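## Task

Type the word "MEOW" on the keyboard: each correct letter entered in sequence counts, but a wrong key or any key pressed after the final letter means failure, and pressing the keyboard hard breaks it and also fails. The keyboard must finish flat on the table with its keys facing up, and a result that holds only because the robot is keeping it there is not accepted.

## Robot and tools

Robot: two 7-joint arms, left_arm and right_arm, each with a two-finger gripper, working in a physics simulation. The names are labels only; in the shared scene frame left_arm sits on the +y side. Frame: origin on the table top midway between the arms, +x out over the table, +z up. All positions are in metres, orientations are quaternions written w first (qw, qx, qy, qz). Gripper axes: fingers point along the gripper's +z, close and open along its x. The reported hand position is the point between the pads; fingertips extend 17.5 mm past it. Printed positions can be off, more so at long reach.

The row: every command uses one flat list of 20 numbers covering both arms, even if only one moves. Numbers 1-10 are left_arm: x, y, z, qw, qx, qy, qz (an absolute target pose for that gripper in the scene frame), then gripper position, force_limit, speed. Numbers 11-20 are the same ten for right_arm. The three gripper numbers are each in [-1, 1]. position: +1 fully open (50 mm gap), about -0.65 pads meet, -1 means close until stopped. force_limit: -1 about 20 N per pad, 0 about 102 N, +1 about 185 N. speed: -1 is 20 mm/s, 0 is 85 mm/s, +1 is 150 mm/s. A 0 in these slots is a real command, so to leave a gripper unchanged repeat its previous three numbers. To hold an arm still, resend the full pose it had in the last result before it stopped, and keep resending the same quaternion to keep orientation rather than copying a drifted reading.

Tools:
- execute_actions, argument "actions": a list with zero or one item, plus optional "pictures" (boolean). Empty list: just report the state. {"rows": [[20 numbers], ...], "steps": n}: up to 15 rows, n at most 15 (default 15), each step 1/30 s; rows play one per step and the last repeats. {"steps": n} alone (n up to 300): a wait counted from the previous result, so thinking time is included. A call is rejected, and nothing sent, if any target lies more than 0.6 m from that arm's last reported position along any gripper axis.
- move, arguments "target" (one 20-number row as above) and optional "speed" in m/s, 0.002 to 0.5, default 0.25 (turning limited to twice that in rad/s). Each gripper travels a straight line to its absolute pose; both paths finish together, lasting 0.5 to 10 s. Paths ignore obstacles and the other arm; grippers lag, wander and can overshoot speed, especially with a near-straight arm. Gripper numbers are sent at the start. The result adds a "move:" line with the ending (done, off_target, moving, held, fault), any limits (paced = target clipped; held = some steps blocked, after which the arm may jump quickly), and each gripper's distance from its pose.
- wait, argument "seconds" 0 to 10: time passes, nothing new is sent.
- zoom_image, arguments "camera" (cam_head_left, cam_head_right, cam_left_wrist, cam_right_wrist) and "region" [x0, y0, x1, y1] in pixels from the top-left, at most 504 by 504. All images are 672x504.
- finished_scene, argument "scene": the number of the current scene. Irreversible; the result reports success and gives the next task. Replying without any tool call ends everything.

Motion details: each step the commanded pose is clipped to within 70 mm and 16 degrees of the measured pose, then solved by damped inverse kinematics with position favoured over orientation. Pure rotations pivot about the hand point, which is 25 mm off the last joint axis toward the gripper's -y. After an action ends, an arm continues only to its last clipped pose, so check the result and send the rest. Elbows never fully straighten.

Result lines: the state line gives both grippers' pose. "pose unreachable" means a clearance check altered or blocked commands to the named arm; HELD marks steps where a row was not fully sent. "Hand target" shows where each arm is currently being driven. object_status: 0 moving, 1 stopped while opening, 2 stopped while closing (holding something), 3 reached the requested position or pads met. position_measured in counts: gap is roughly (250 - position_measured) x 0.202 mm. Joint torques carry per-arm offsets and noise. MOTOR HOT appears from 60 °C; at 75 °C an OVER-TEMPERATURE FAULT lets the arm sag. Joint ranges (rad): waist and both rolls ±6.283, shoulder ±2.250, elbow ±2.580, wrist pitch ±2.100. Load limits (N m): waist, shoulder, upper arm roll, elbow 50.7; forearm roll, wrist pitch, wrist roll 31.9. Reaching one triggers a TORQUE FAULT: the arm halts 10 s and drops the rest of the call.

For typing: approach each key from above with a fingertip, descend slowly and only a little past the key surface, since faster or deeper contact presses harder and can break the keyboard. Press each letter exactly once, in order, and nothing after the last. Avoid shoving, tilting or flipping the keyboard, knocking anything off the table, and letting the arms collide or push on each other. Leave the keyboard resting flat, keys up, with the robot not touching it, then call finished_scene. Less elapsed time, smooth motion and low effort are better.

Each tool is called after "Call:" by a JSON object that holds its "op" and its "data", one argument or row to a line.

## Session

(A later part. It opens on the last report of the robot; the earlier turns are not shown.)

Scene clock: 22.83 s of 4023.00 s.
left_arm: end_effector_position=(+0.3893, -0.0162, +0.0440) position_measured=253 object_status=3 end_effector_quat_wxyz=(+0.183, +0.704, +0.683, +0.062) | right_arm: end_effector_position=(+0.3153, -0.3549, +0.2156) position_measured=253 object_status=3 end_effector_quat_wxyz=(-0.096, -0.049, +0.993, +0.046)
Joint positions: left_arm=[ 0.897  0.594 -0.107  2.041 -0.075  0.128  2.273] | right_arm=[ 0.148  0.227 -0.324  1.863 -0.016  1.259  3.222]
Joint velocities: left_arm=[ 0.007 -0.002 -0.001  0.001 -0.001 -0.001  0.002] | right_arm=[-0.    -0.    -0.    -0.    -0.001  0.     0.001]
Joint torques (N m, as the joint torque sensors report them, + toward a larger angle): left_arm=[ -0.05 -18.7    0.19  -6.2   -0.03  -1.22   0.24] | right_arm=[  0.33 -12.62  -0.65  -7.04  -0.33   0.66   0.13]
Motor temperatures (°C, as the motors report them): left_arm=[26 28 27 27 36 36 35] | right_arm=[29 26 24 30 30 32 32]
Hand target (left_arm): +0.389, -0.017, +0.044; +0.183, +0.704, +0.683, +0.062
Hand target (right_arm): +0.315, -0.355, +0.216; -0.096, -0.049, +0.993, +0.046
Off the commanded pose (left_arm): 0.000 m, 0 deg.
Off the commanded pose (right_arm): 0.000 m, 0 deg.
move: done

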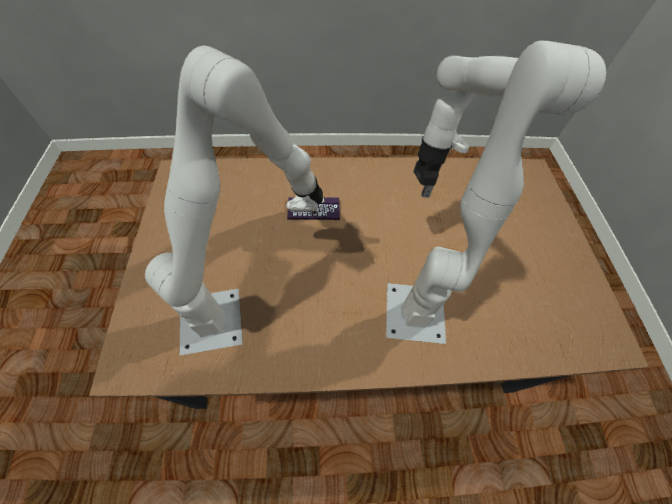

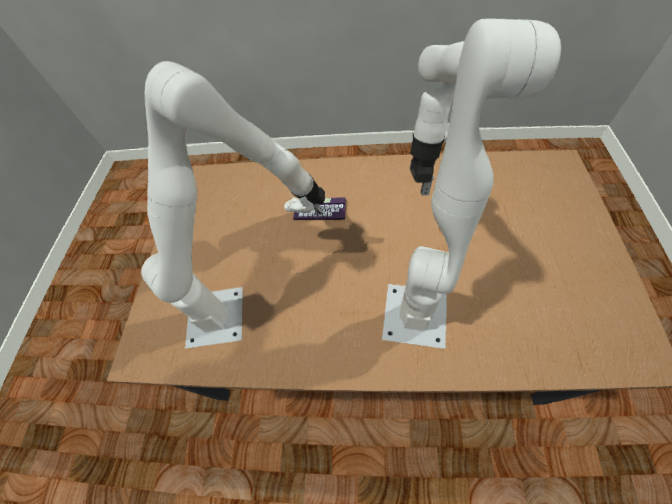

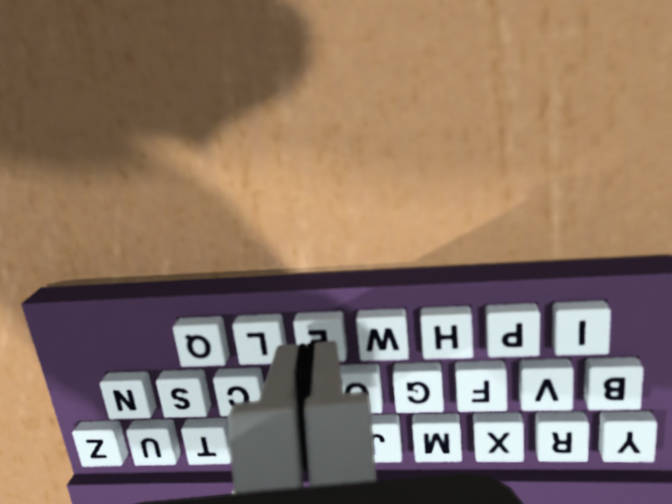

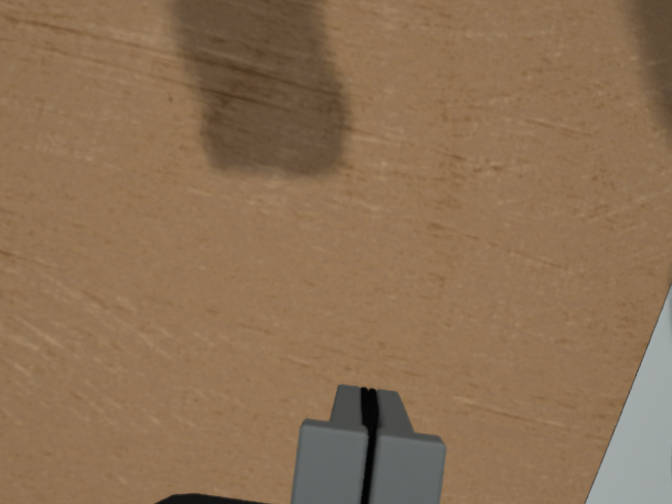

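Call:
{"op": "move", "data": {
  "target": [0.389,-0.0165,0.034,0.183,0.7045,0.6831,0.0616,-1,0,0,0.3153,-0.3549,0.2156,-0.096,-0.049,0.993,0.046,-1,0,0],
  "speed": 0.01
}}

Call:
{"op": "move", "data": {
  "target": [0.389,-0.0165,0.045,0.183,0.7045,0.6831,0.0616,-1,0,0,0.3153,-0.3549,0.2156,-0.096,-0.049,0.993,0.046,-1,0,0],
  "speed": 0.05
}}

Call:
{"op": "move", "data": {
  "target": [0.4075,-0.008,0.045,0.183,0.7045,0.6831,0.0616,-1,0,0,0.3153,-0.3549,0.2156,-0.096,-0.049,0.993,0.046,-1,0,0],
  "speed": 0.05
}}

Scene clock: 29.07 s of 4023.00 s.
left_arm: end_effector_position=(+0.3893, -0.0167, +0.0346) position_measured=253 object_status=3 end_effector_quat_wxyz=(+0.184, +0.704, +0.683, +0.062) | right_arm: end_effector_position=(+0.3153, -0.3549, +0.2156) position_measured=253 object_status=3 end_effector_quat_wxyz=(-0.096, -0.049, +0.993, +0.046)
Joint positions: left_arm=[ 0.898  0.616 -0.108  2.047 -0.075  0.098  2.274] | right_arm=[ 0.148  0.227 -0.324  1.863 -0.016  1.259  3.222]
Joint velocities: left_arm=[ 0.     0.001  0.    -0.    -0.001  0.     0.   ] | right_arm=[-0.     0.001 -0.    -0.     0.001 -0.    -0.   ]
Joint torques (N m, as the joint torque sensors report them, + toward a larger angle): left_arm=[  0.03 -17.96   0.    -5.71   0.23  -1.18   0.12] | right_arm=[  0.36 -12.18  -0.58  -7.11  -0.46   0.76  -0.02]
Motor temperatures (°C, as the motors report them): left_arm=[26 28 27 27 36 36 35] | right_arm=[29 26 24 30 30 32 32]
Hand target (left_arm): +0.389, -0.016, +0.034; +0.183, +0.704, +0.683, +0.062
Hand target (right_arm): +0.315, -0.355, +0.216; -0.096, -0.049, +0.993, +0.046
Off the commanded pose (left_arm): 0.001 m, 0 deg.
Off the commanded pose (right_arm): 0.000 m, 0 deg.
After step 90, 2.00 s passed at rest.
move: done

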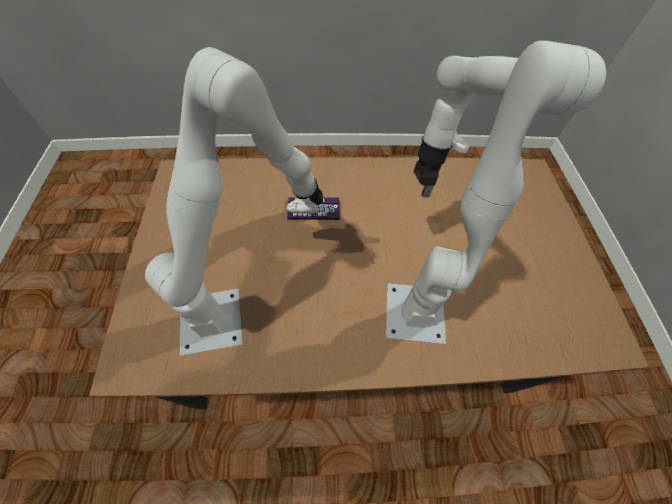

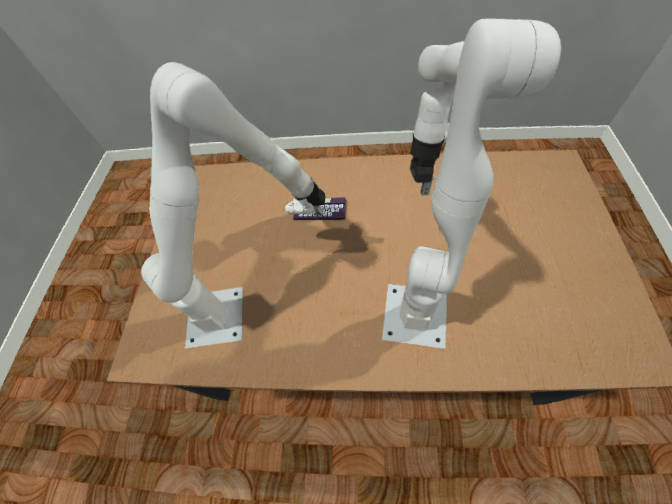

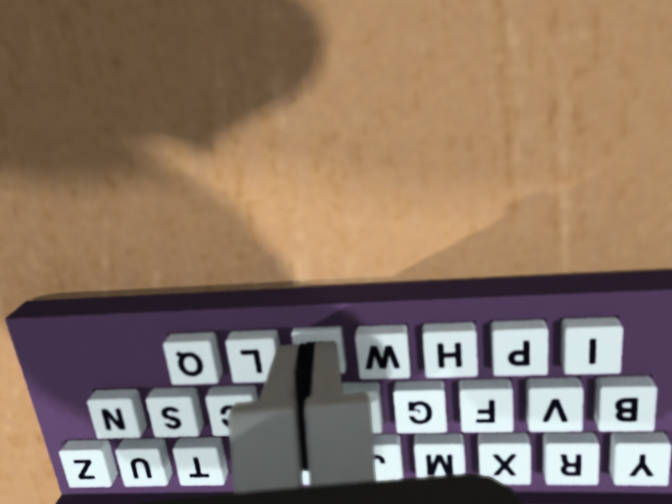

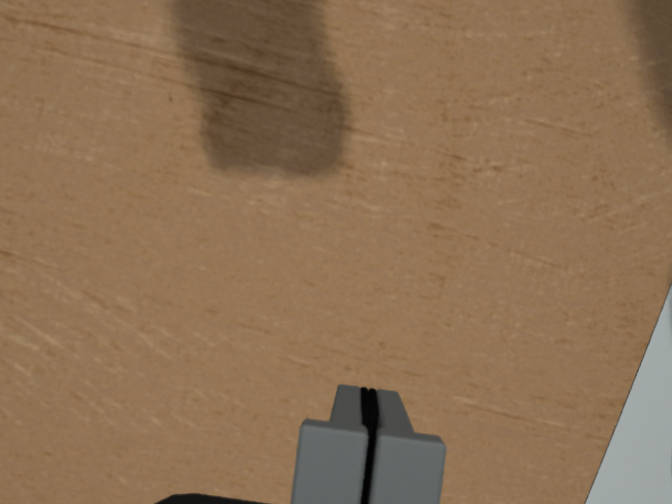

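Scene clock: 29.77 s of 4023.00 s.
left_arm: end_effector_position=(+0.3889, -0.0165, +0.0449) position_measured=253 object_status=3 end_effector_quat_wxyz=(+0.183, +0.704, +0.683, +0.062) | right_arm: end_effector_position=(+0.3153, -0.3549, +0.2156) position_measured=253 object_status=3 end_effector_quat_wxyz=(-0.096, -0.049, +0.993, +0.046)
Joint positions: left_arm=[ 0.897  0.592 -0.106  2.04  -0.075  0.13   2.272] | right_arm=[ 0.148  0.227 -0.324  1.863 -0.016  1.259  3.222]
Joint velocities: left_arm=[-0.    -0.002 -0.    -0.001  0.     0.001 -0.   ] | right_arm=[ 0.001  0.    -0.    -0.002 -0.    -0.     0.   ]
Joint torques (N m, as the joint torque sensors report them, + toward a larger angle): left_arm=[ -0.18 -18.99  -0.16  -6.28   0.11  -1.27   0.12] | right_arm=[  0.31 -12.33  -0.77  -7.12  -0.29   0.51   0.02]
Motor temperatures (°C, as the motors report them): left_arm=[26 28 27 27 36 36 35] | right_arm=[29 26 24 30 30 32 32]
Hand target (left_arm): +0.389, -0.017, +0.045; +0.183, +0.704, +0.683, +0.062
Hand target (right_arm): +0.315, -0.355, +0.216; -0.096, -0.049, +0.993, +0.046
Off the commanded pose (left_arm): 0.000 m, 0 deg.
Off the commanded pose (right_arm): 0.000 m, 0 deg.
move: done

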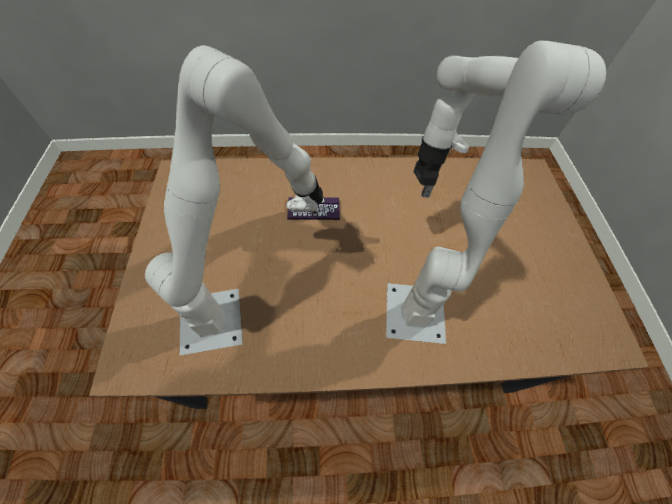

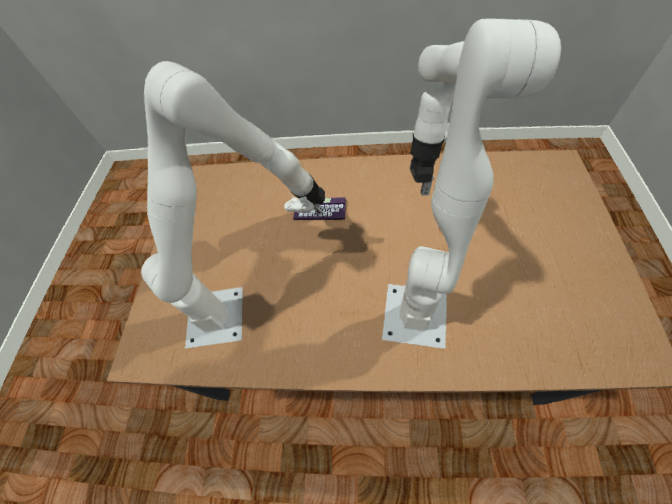

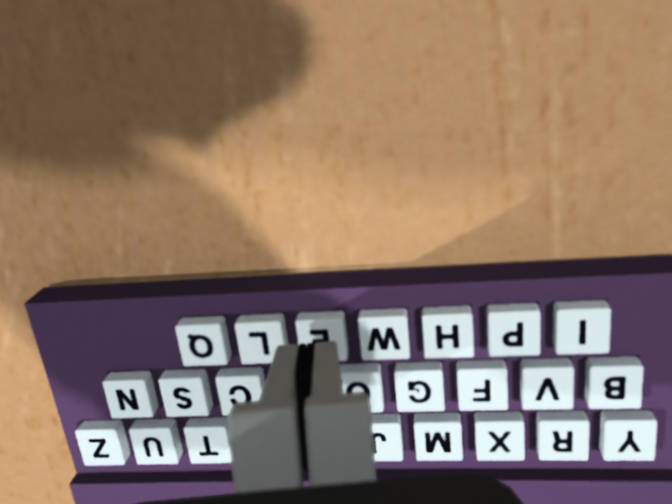

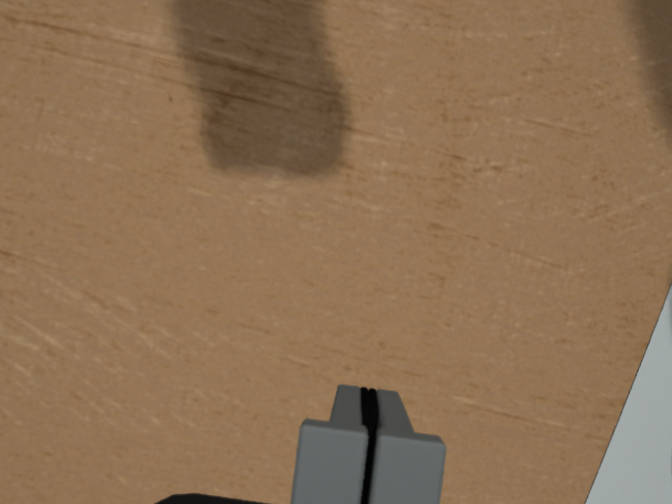

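Scene clock: 30.50 s of 4023.00 s.
left_arm: end_effector_position=(+0.4071, -0.0084, +0.0450) position_measured=253 object_status=3 end_effector_quat_wxyz=(+0.183, +0.705, +0.683, +0.061) | right_arm: end_effector_position=(+0.3153, -0.3549, +0.2156) position_measured=253 object_status=3 end_effector_quat_wxyz=(-0.096, -0.049, +0.993, +0.046)
Joint positions: left_arm=[ 0.825  0.602 -0.07   2.013 -0.087  0.143  2.238] | right_arm=[ 0.148  0.227 -0.324  1.863 -0.016  1.259  3.222]
Joint velocities: left_arm=[-0.009  0.002  0.001 -0.001  0.001  0.001 -0.002] | right_arm=[-0.    -0.001  0.    -0.    -0.001 -0.    -0.   ]
Joint torques (N m, as the joint torque sensors report them, + toward a larger angle): left_arm=[ -0.23 -19.44   0.52  -6.48   0.25  -1.28   0.22] | right_arm=[  0.31 -12.39  -0.77  -7.32  -0.43   0.57   0.24]
Motor temperatures (°C, as the motors report them): left_arm=[26 28 27 27 36 36 35] | right_arm=[29 26 24 30 30 32 32]
Hand target (left_arm): +0.407, -0.008, +0.045; +0.183, +0.704, +0.683, +0.061
Hand target (right_arm): +0.315, -0.355, +0.216; -0.096, -0.049, +0.993, +0.046
Off the commanded pose (left_arm): 0.001 m, 0 deg.
Off the commanded pose (right_arm): 0.000 m, 0 deg.
move: done

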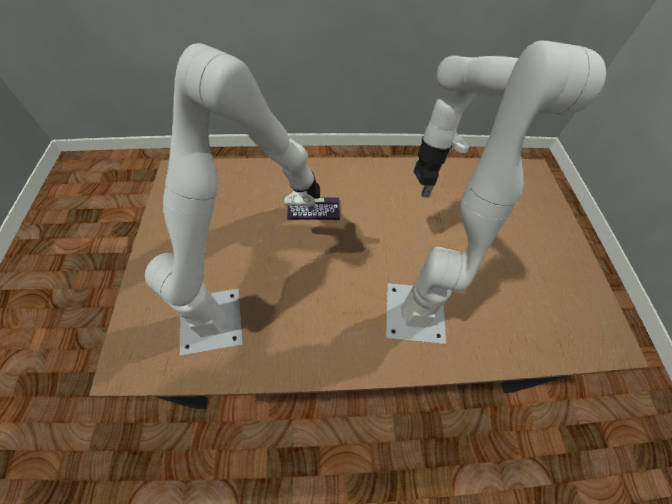

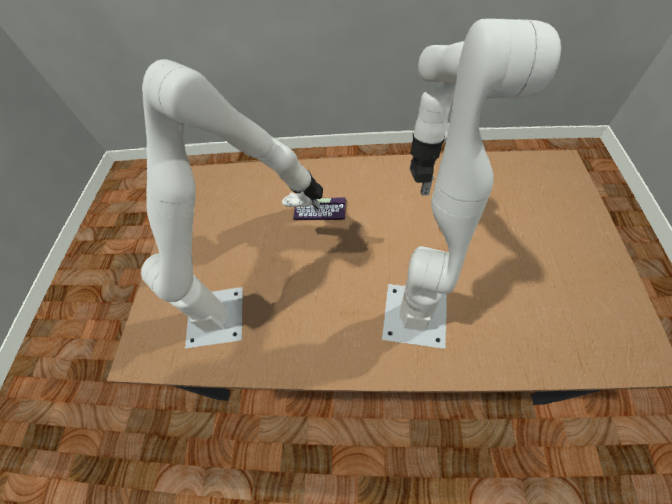

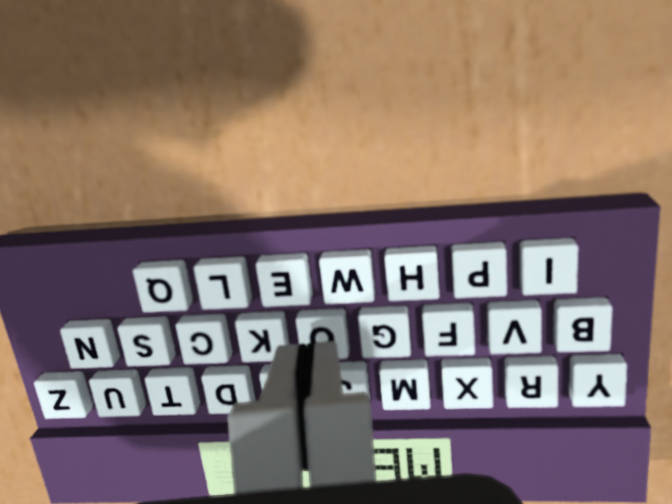

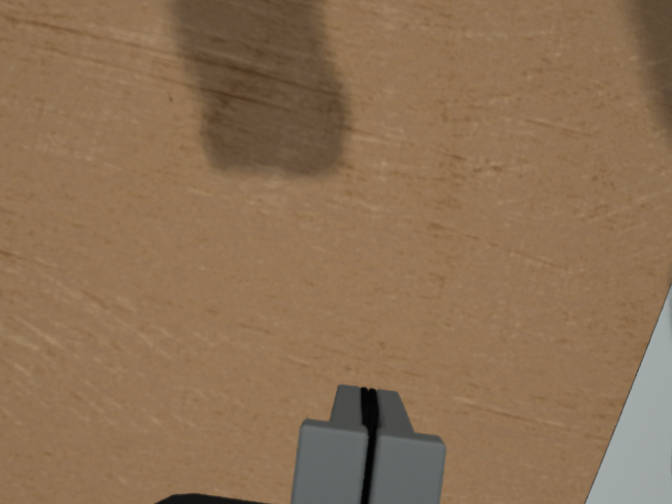

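Call:
{"op": "move", "data": {
  "target": [0.4075,-0.0075,0.034,0.183,0.7045,0.6831,0.0616,-1,0,0,0.3153,-0.3549,0.2156,-0.096,-0.049,0.993,0.046,-1,0,0],
  "speed": 0.01
}}

Call:
{"op": "move", "data": {
  "target": [0.4075,-0.0075,0.045,0.183,0.7045,0.6831,0.0616,-1,0,0,0.3153,-0.3549,0.2156,-0.096,-0.049,0.993,0.046,-1,0,0],
  "speed": 0.05
}}

Call:
{"op": "move", "data": {
  "target": [0.3895,0.002,0.045,0.183,0.7045,0.6831,0.0616,-1,0,0,0.3153,-0.3549,0.2156,-0.096,-0.049,0.993,0.046,-1,0,0],
  "speed": 0.05
}}

Scene clock: 36.60 s of 4023.00 s.
left_arm: end_effector_position=(+0.4077, -0.0077, +0.0346) position_measured=253 object_status=3 end_effector_quat_wxyz=(+0.184, +0.704, +0.683, +0.062) | right_arm: end_effector_position=(+0.3153, -0.3549, +0.2156) position_measured=253 object_status=3 end_effector_quat_wxyz=(-0.096, -0.049, +0.993, +0.046)
Joint positions: left_arm=[ 0.826  0.625 -0.073  2.02  -0.087  0.111  2.239] | right_arm=[ 0.148  0.227 -0.324  1.863 -0.016  1.259  3.222]
Joint velocities: left_arm=[ 0.     0.    -0.     0.    -0.001 -0.001 -0.   ] | right_arm=[-0.    -0.001 -0.     0.001  0.001  0.     0.   ]
Joint torques (N m, as the joint torque sensors report them, + toward a larger angle): left_arm=[  0.14 -18.3    0.1   -6.11   0.26  -1.45  -0.2 ] | right_arm=[  0.17 -12.42  -0.88  -7.11  -0.4    0.75  -0.1 ]
Motor temperatures (°C, as the motors report them): left_arm=[26 28 27 27 36 36 35] | right_arm=[29 26 24 30 30 32 32]
Hand target (left_arm): +0.408, -0.007, +0.034; +0.183, +0.704, +0.683, +0.062
Hand target (right_arm): +0.315, -0.355, +0.216; -0.096, -0.049, +0.993, +0.046
Off the commanded pose (left_arm): 0.001 m, 0 deg.
Off the commanded pose (right_arm): 0.000 m, 0 deg.
After step 90, 1.77 s passed at rest.
move: done

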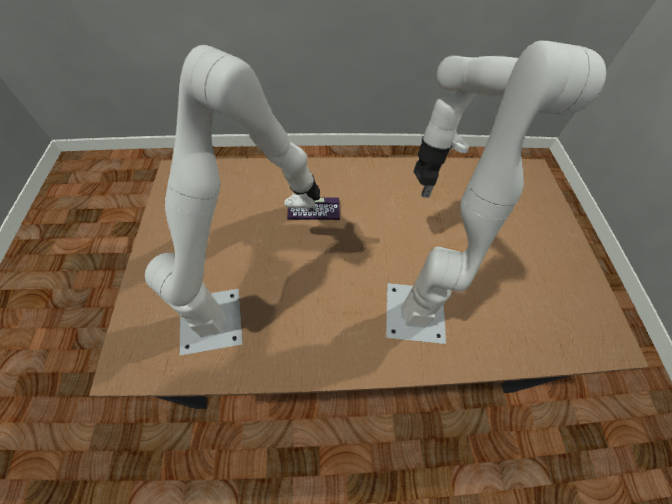

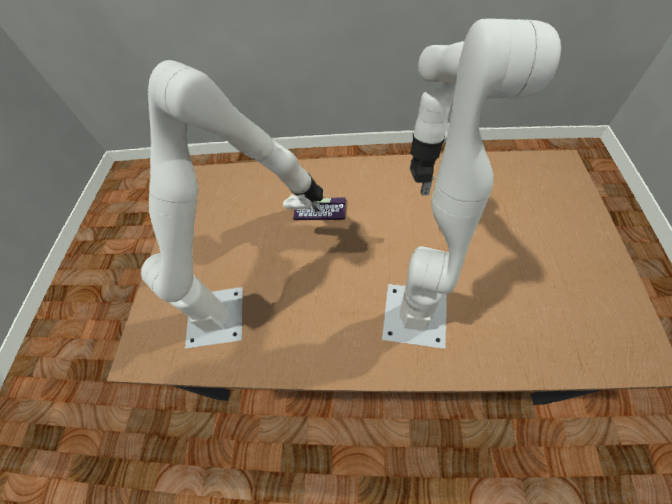

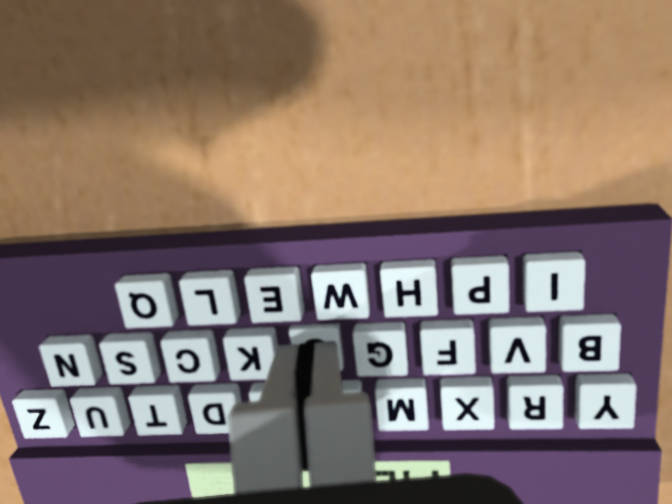

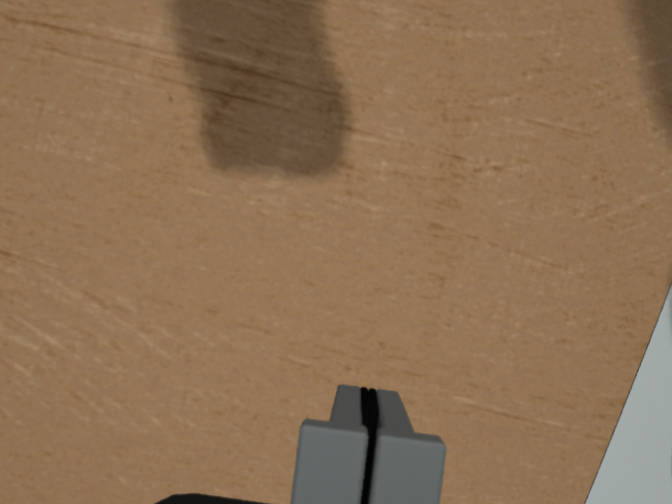

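Scene clock: 37.30 s of 4023.00 s.
left_arm: end_effector_position=(+0.4074, -0.0075, +0.0449) position_measured=253 object_status=3 end_effector_quat_wxyz=(+0.183, +0.704, +0.683, +0.062) | right_arm: end_effector_position=(+0.3153, -0.3549, +0.2156) position_measured=253 object_status=3 end_effector_quat_wxyz=(-0.096, -0.049, +0.993, +0.046)
Joint positions: left_arm=[ 0.823  0.602 -0.069  2.014 -0.087  0.143  2.237] | right_arm=[ 0.148  0.227 -0.324  1.863 -0.016  1.259  3.222]
Joint velocities: left_arm=[-0.    -0.003  0.    -0.001  0.001  0.002  0.001] | right_arm=[ 0.001  0.001 -0.     0.    -0.001  0.     0.   ]
Joint torques (N m, as the joint torque sensors report them, + toward a larger angle): left_arm=[ -0.22 -18.69   0.4   -6.26   0.22  -1.36   0.11] | right_arm=[  0.43 -12.18  -0.67  -7.4   -0.32   0.74   0.1 ]
Motor temperatures (°C, as the motors report them): left_arm=[26 28 27 27 36 36 35] | right_arm=[29 26 24 30 30 32 32]
Hand target (left_arm): +0.407, -0.008, +0.045; +0.183, +0.704, +0.683, +0.062
Hand target (right_arm): +0.315, -0.355, +0.216; -0.096, -0.049, +0.993, +0.046
Off the commanded pose (left_arm): 0.000 m, 0 deg.
Off the commanded pose (right_arm): 0.000 m, 0 deg.
move: done

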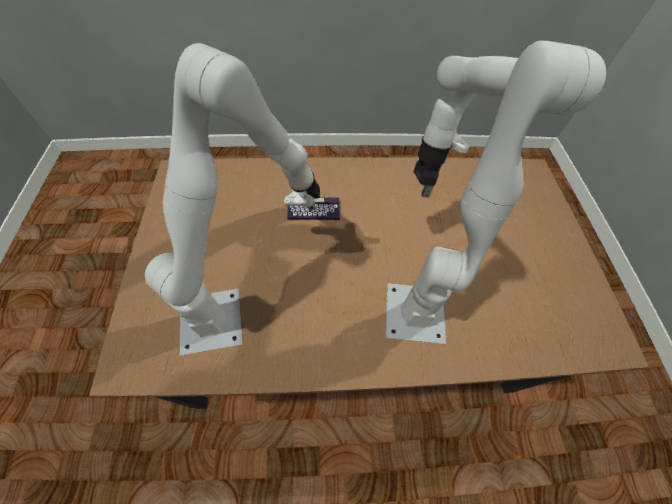

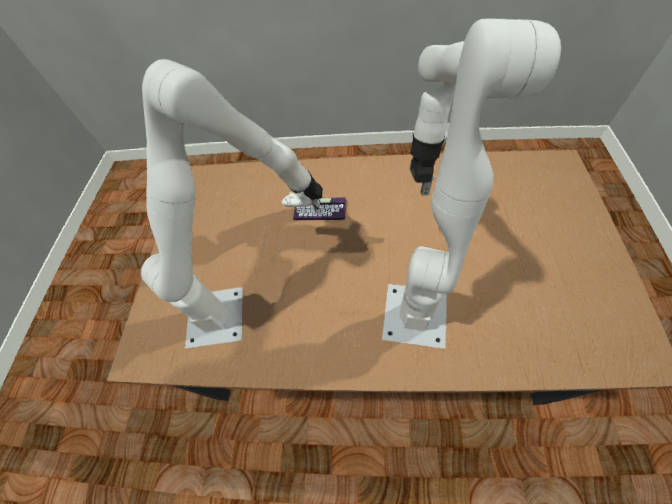

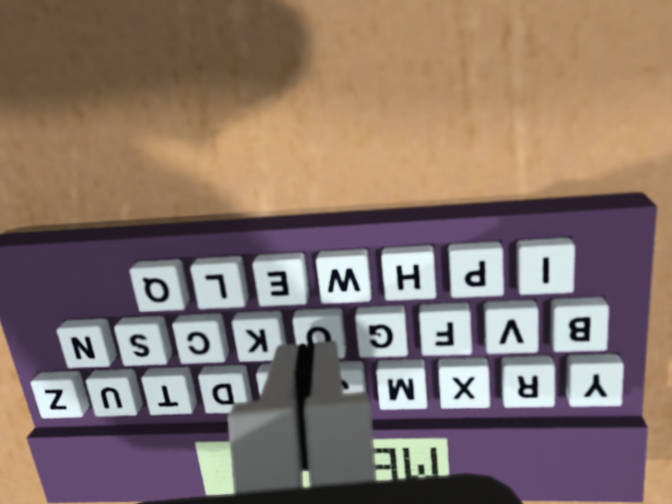

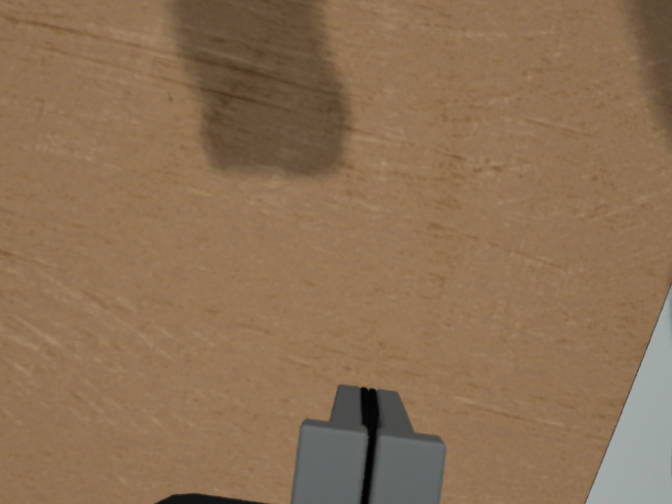

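Scene clock: 38.07 s of 4023.00 s.
left_arm: end_effector_position=(+0.3895, +0.0021, +0.0449) position_measured=253 object_status=3 end_effector_quat_wxyz=(+0.183, +0.704, +0.683, +0.062) | right_arm: end_effector_position=(+0.3153, -0.3549, +0.2156) position_measured=253 object_status=3 end_effector_quat_wxyz=(-0.096, -0.049, +0.993, +0.046)
Joint positions: left_arm=[ 0.841  0.576 -0.083  2.079 -0.087  0.104  2.244] | right_arm=[ 0.148  0.227 -0.324  1.863 -0.016  1.259  3.222]
Joint velocities: left_arm=[ 0.002 -0.002  0.    -0.    -0.    -0.002  0.   ] | right_arm=[ 0.    -0.001  0.    -0.001  0.     0.     0.   ]
Joint torques (N m, as the joint torque sensors report them, + toward a larger angle): left_arm=[  0.   -18.34   0.29  -5.92  -0.06  -1.29   0.15] | right_arm=[  0.13 -12.22  -0.71  -7.38  -0.36   0.57   0.04]
Motor temperatures (°C, as the motors report them): left_arm=[26 28 27 27 36 36 35] | right_arm=[29 26 24 30 30 32 32]
Hand target (left_arm): +0.390, +0.002, +0.045; +0.183, +0.704, +0.683, +0.062
Hand target (right_arm): +0.315, -0.355, +0.216; -0.096, -0.049, +0.993, +0.046
Off the commanded pose (left_arm): 0.000 m, 0 deg.
Off the commanded pose (right_arm): 0.000 m, 0 deg.
move: done

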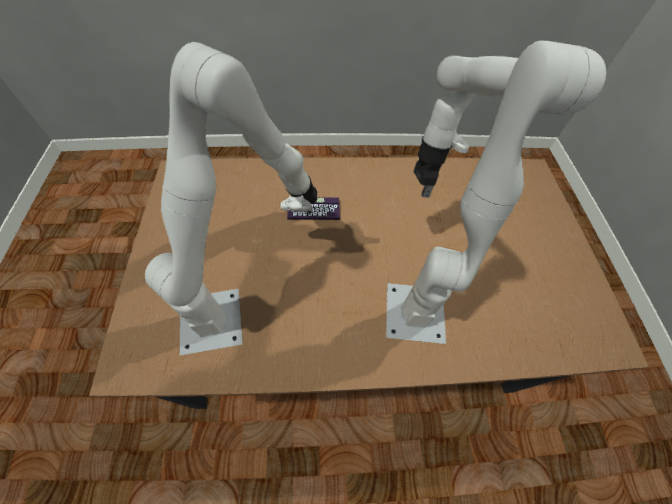

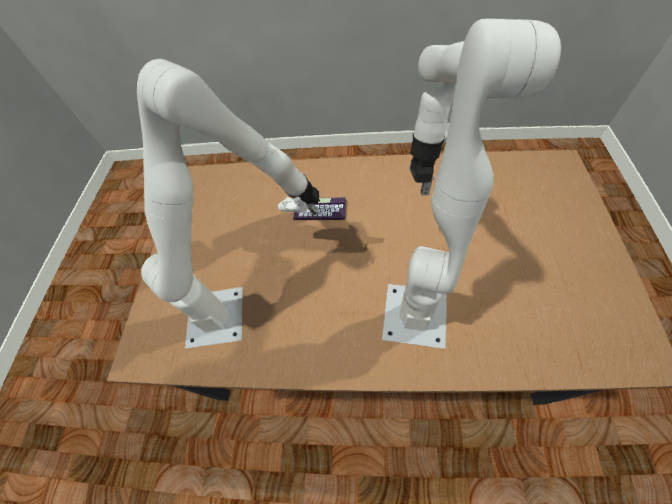

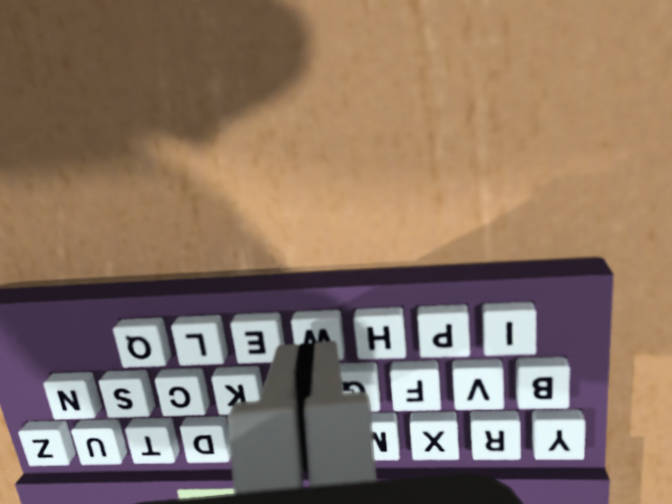

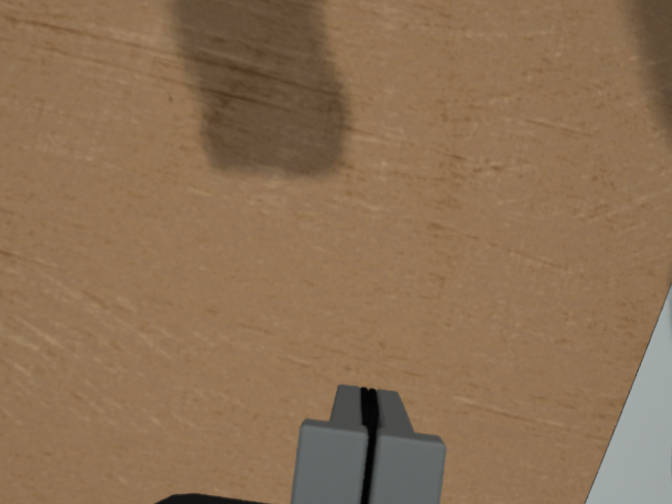

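Same press signature as before; proceeding.

Call:
{"op": "move", "data": {
  "target": [0.3895,0.0015,0.034,0.183,0.7045,0.6831,0.0616,-1,0,0,0.3153,-0.3549,0.2156,-0.096,-0.049,0.993,0.046,-1,0,0],
  "speed": 0.01
}}

Call:
{"op": "move", "data": {
  "target": [0.3895,0.0015,0.045,0.183,0.7045,0.6831,0.0616,-1,0,0,0.3153,-0.3549,0.2156,-0.096,-0.049,0.993,0.046,-1,0,0],
  "speed": 0.05
}}

Call:
{"op": "move", "data": {
  "target": [0.425,-0.045,0.06,0.183,0.7045,0.6831,0.0616,-1,0,0,0.3153,-0.3549,0.2156,-0.096,-0.049,0.993,0.046,-1,0,0],
  "speed": 0.1
}}

Scene clock: 43.93 s of 4023.00 s.
left_arm: end_effector_position=(+0.3898, +0.0014, +0.0346) position_measured=253 object_status=3 end_effector_quat_wxyz=(+0.184, +0.704, +0.683, +0.062) | right_arm: end_effector_position=(+0.3153, -0.3549, +0.2156) position_measured=253 object_status=3 end_effector_quat_wxyz=(-0.096, -0.049, +0.993, +0.046)
Joint positions: left_arm=[ 0.844  0.602 -0.087  2.085 -0.086  0.071  2.246] | right_arm=[ 0.148  0.227 -0.324  1.863 -0.016  1.259  3.222]
Joint velocities: left_arm=[ 0.  0. -0.  0.  0. -0.  0.] | right_arm=[-0.     0.001  0.    -0.    -0.001 -0.    -0.   ]
Joint torques (N m, as the joint torque sensors report them, + toward a larger angle): left_arm=[ -0.29 -17.54   0.71  -5.74   0.28  -1.02   0.04] | right_arm=[  0.47 -12.15  -0.61  -7.26  -0.34   0.73  -0.19]
Motor temperatures (°C, as the motors report them): left_arm=[26 28 27 27 36 36 35] | right_arm=[29 26 24 30 30 32 32]
Hand target (left_arm): +0.390, +0.002, +0.034; +0.183, +0.704, +0.683, +0.062
Hand target (right_arm): +0.315, -0.355, +0.216; -0.096, -0.049, +0.993, +0.046
Off the commanded pose (left_arm): 0.001 m, 0 deg.
Off the commanded pose (right_arm): 0.000 m, 0 deg.
After step 90, 1.53 s passed at rest.
move: done

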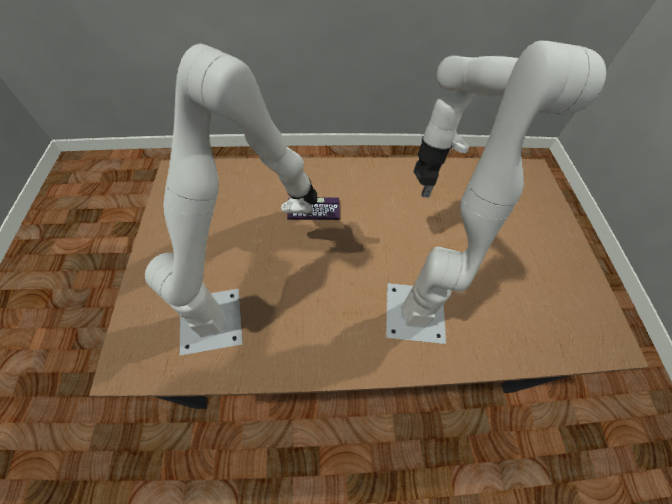

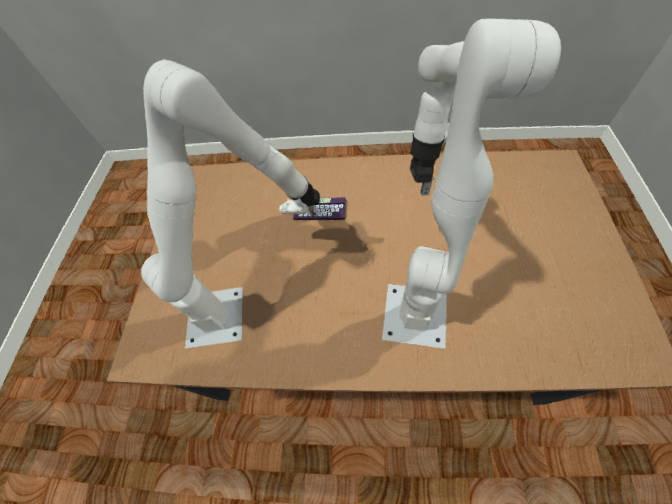

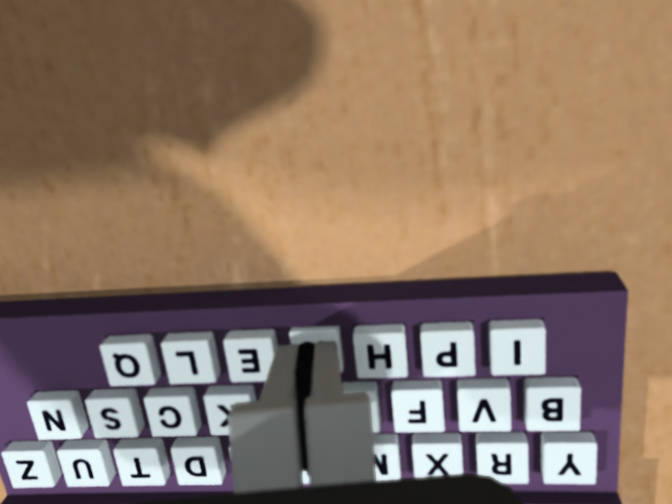

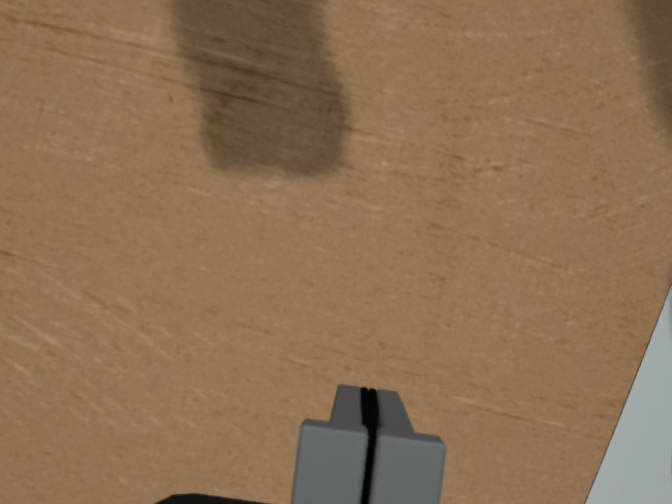

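Scene clock: 44.63 s of 4023.00 s.
left_arm: end_effector_position=(+0.3894, +0.0015, +0.0448) position_measured=253 object_status=3 end_effector_quat_wxyz=(+0.183, +0.704, +0.683, +0.061) | right_arm: end_effector_position=(+0.3153, -0.3549, +0.2156) position_measured=253 object_status=3 end_effector_quat_wxyz=(-0.096, -0.049, +0.993, +0.046)
Joint positions: left_arm=[ 0.842  0.576 -0.083  2.078 -0.086  0.105  2.244] | right_arm=[ 0.148  0.227 -0.324  1.863 -0.016  1.259  3.222]
Joint velocities: left_arm=[-0.    -0.003 -0.     0.     0.001  0.001 -0.   ] | right_arm=[ 0.001  0.    -0.    -0.002 -0.    -0.    -0.   ]
Joint torques (N m, as the joint torque sensors report them, + toward a larger angle): left_arm=[ -0.3  -18.85   0.2   -6.24   0.07  -1.16  -0.02] | right_arm=[  0.3  -12.29  -0.83  -7.35  -0.33   0.63  -0.06]
Motor temperatures (°C, as the motors report them): left_arm=[26 28 27 27 36 36 35] | right_arm=[29 26 24 30 30 32 32]
Hand target (left_arm): +0.389, +0.001, +0.045; +0.183, +0.704, +0.683, +0.062
Hand target (right_arm): +0.315, -0.355, +0.216; -0.096, -0.049, +0.993, +0.046
Off the commanded pose (left_arm): 0.000 m, 0 deg.
Off the commanded pose (right_arm): 0.000 m, 0 deg.
move: done

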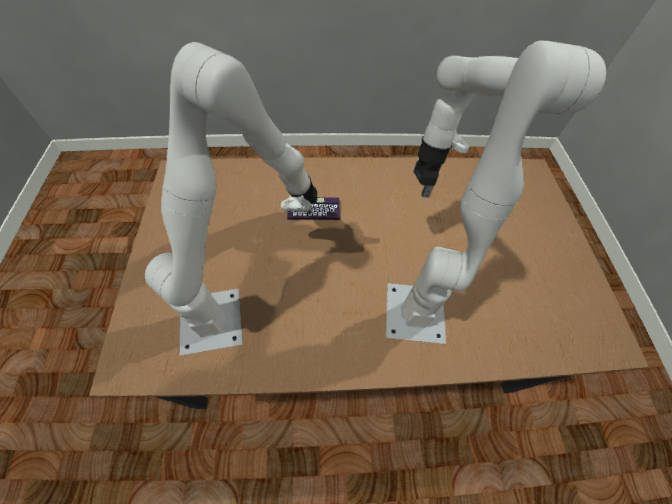

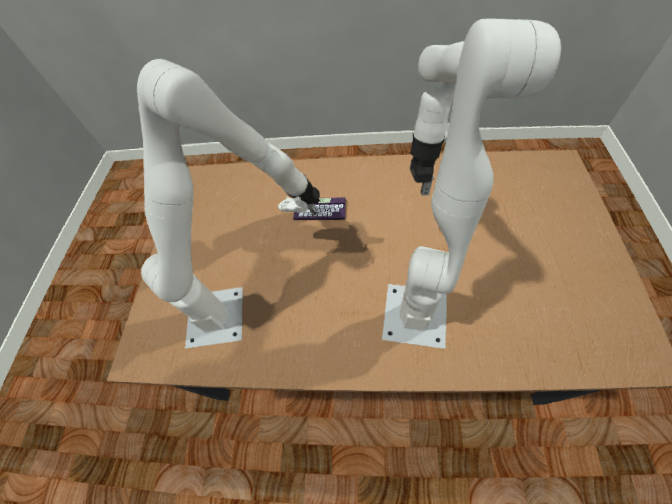

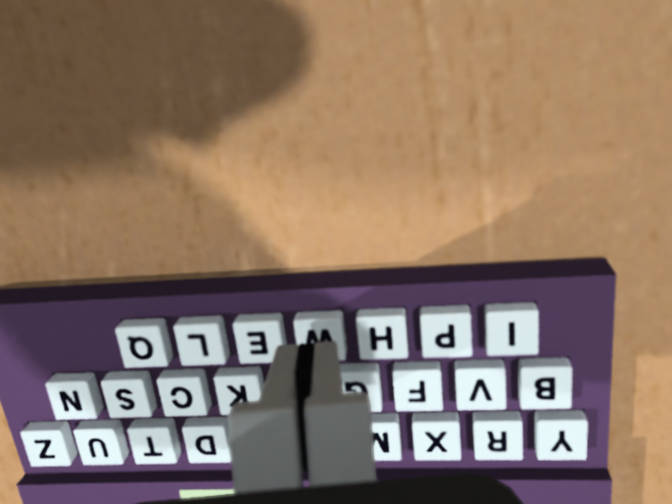

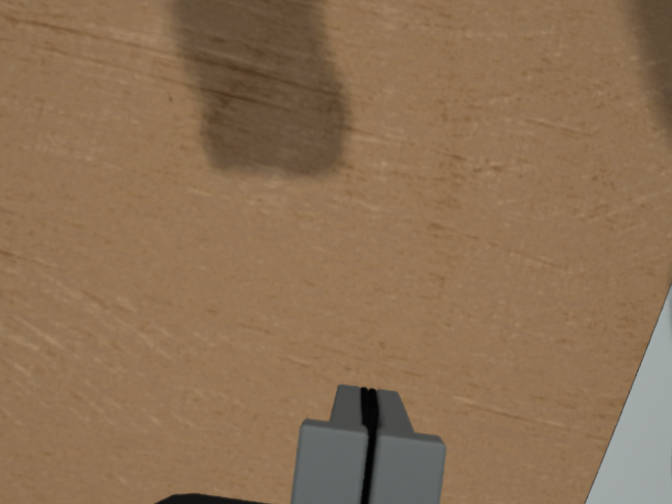

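Scene clock: 45.60 s of 4023.00 s.
left_arm: end_effector_position=(+0.4252, -0.0450, +0.0601) position_measured=253 object_status=3 end_effector_quat_wxyz=(+0.183, +0.704, +0.683, +0.061) | right_arm: end_effector_position=(+0.3153, -0.3549, +0.2156) position_measured=253 object_status=3 end_effector_quat_wxyz=(-0.096, -0.049, +0.993, +0.046)
Joint positions: left_arm=[ 0.879  0.623 -0.085  1.877 -0.075  0.262  2.267] | right_arm=[ 0.148  0.227 -0.324  1.863 -0.016  1.259  3.222]
Joint velocities: left_arm=[ 0.002  0.006  0.    -0.001 -0.001  0.002  0.001] | right_arm=[ 0.    -0.     0.     0.002  0.    -0.    -0.   ]
Joint torques (N m, as the joint torque sensors report them, + toward a larger angle): left_arm=[  0.31 -20.57   0.13  -7.37   0.2   -1.31   0.11] | right_arm=[  0.49 -12.14  -1.02  -7.32  -0.43   0.9    0.13]
Motor temperatures (°C, as the motors report them): left_arm=[26 28 27 27 36 36 35] | right_arm=[29 26 24 30 30 32 32]
Hand target (left_arm): +0.425, -0.045, +0.060; +0.183, +0.705, +0.683, +0.061
Hand target (right_arm): +0.315, -0.355, +0.216; -0.096, -0.049, +0.993, +0.046
Off the commanded pose (left_arm): 0.000 m, 0 deg.
Off the commanded pose (right_arm): 0.000 m, 0 deg.
move: done

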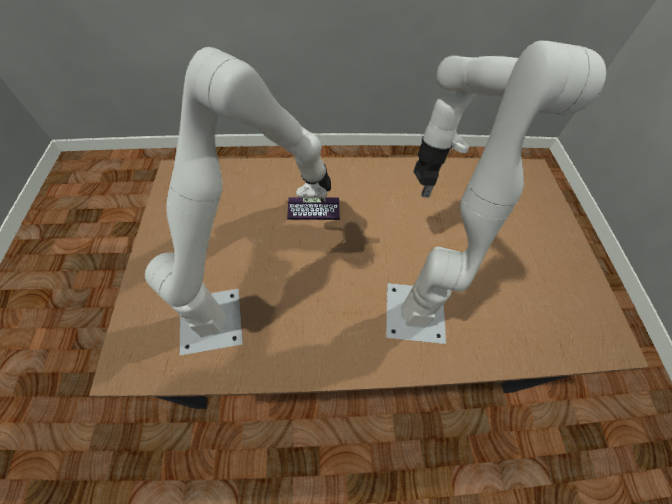

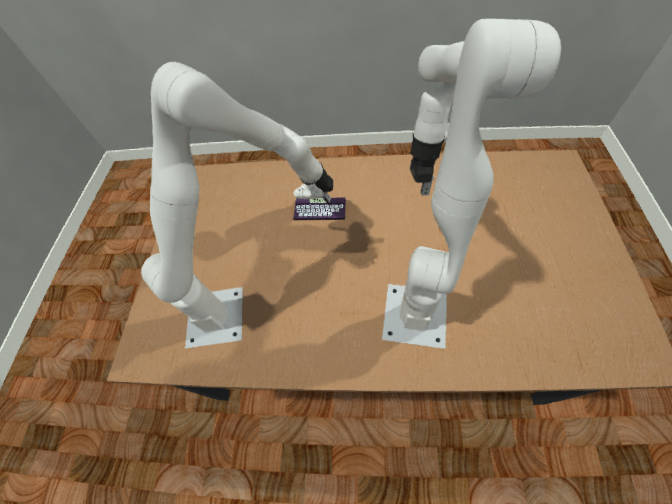

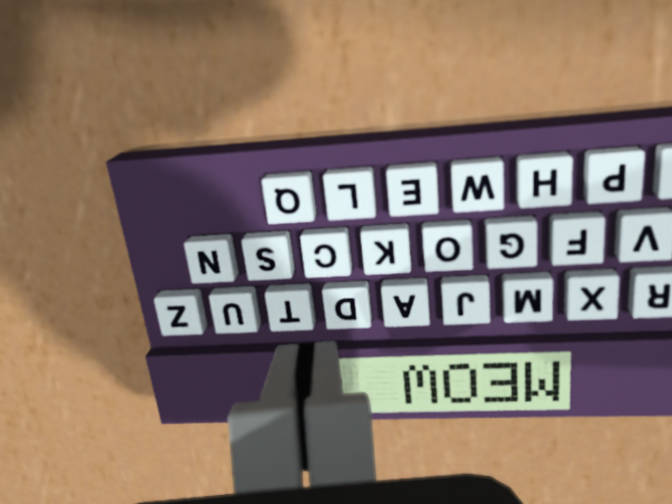

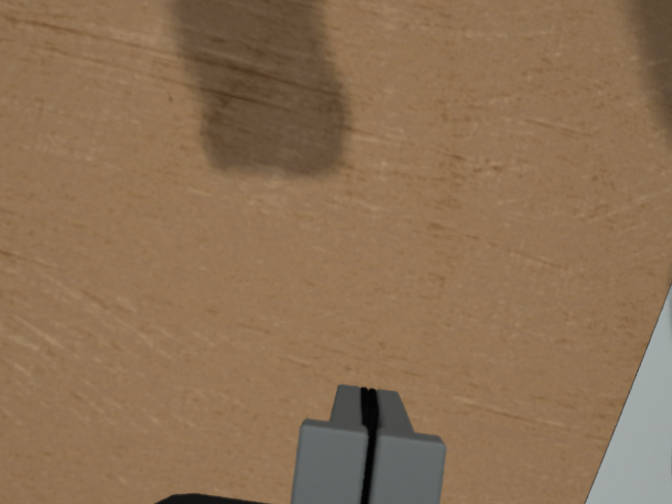

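Call:
{"op": "finished_scene", "data": {
  "scene": 2
}}

The scene is finished: the task was done.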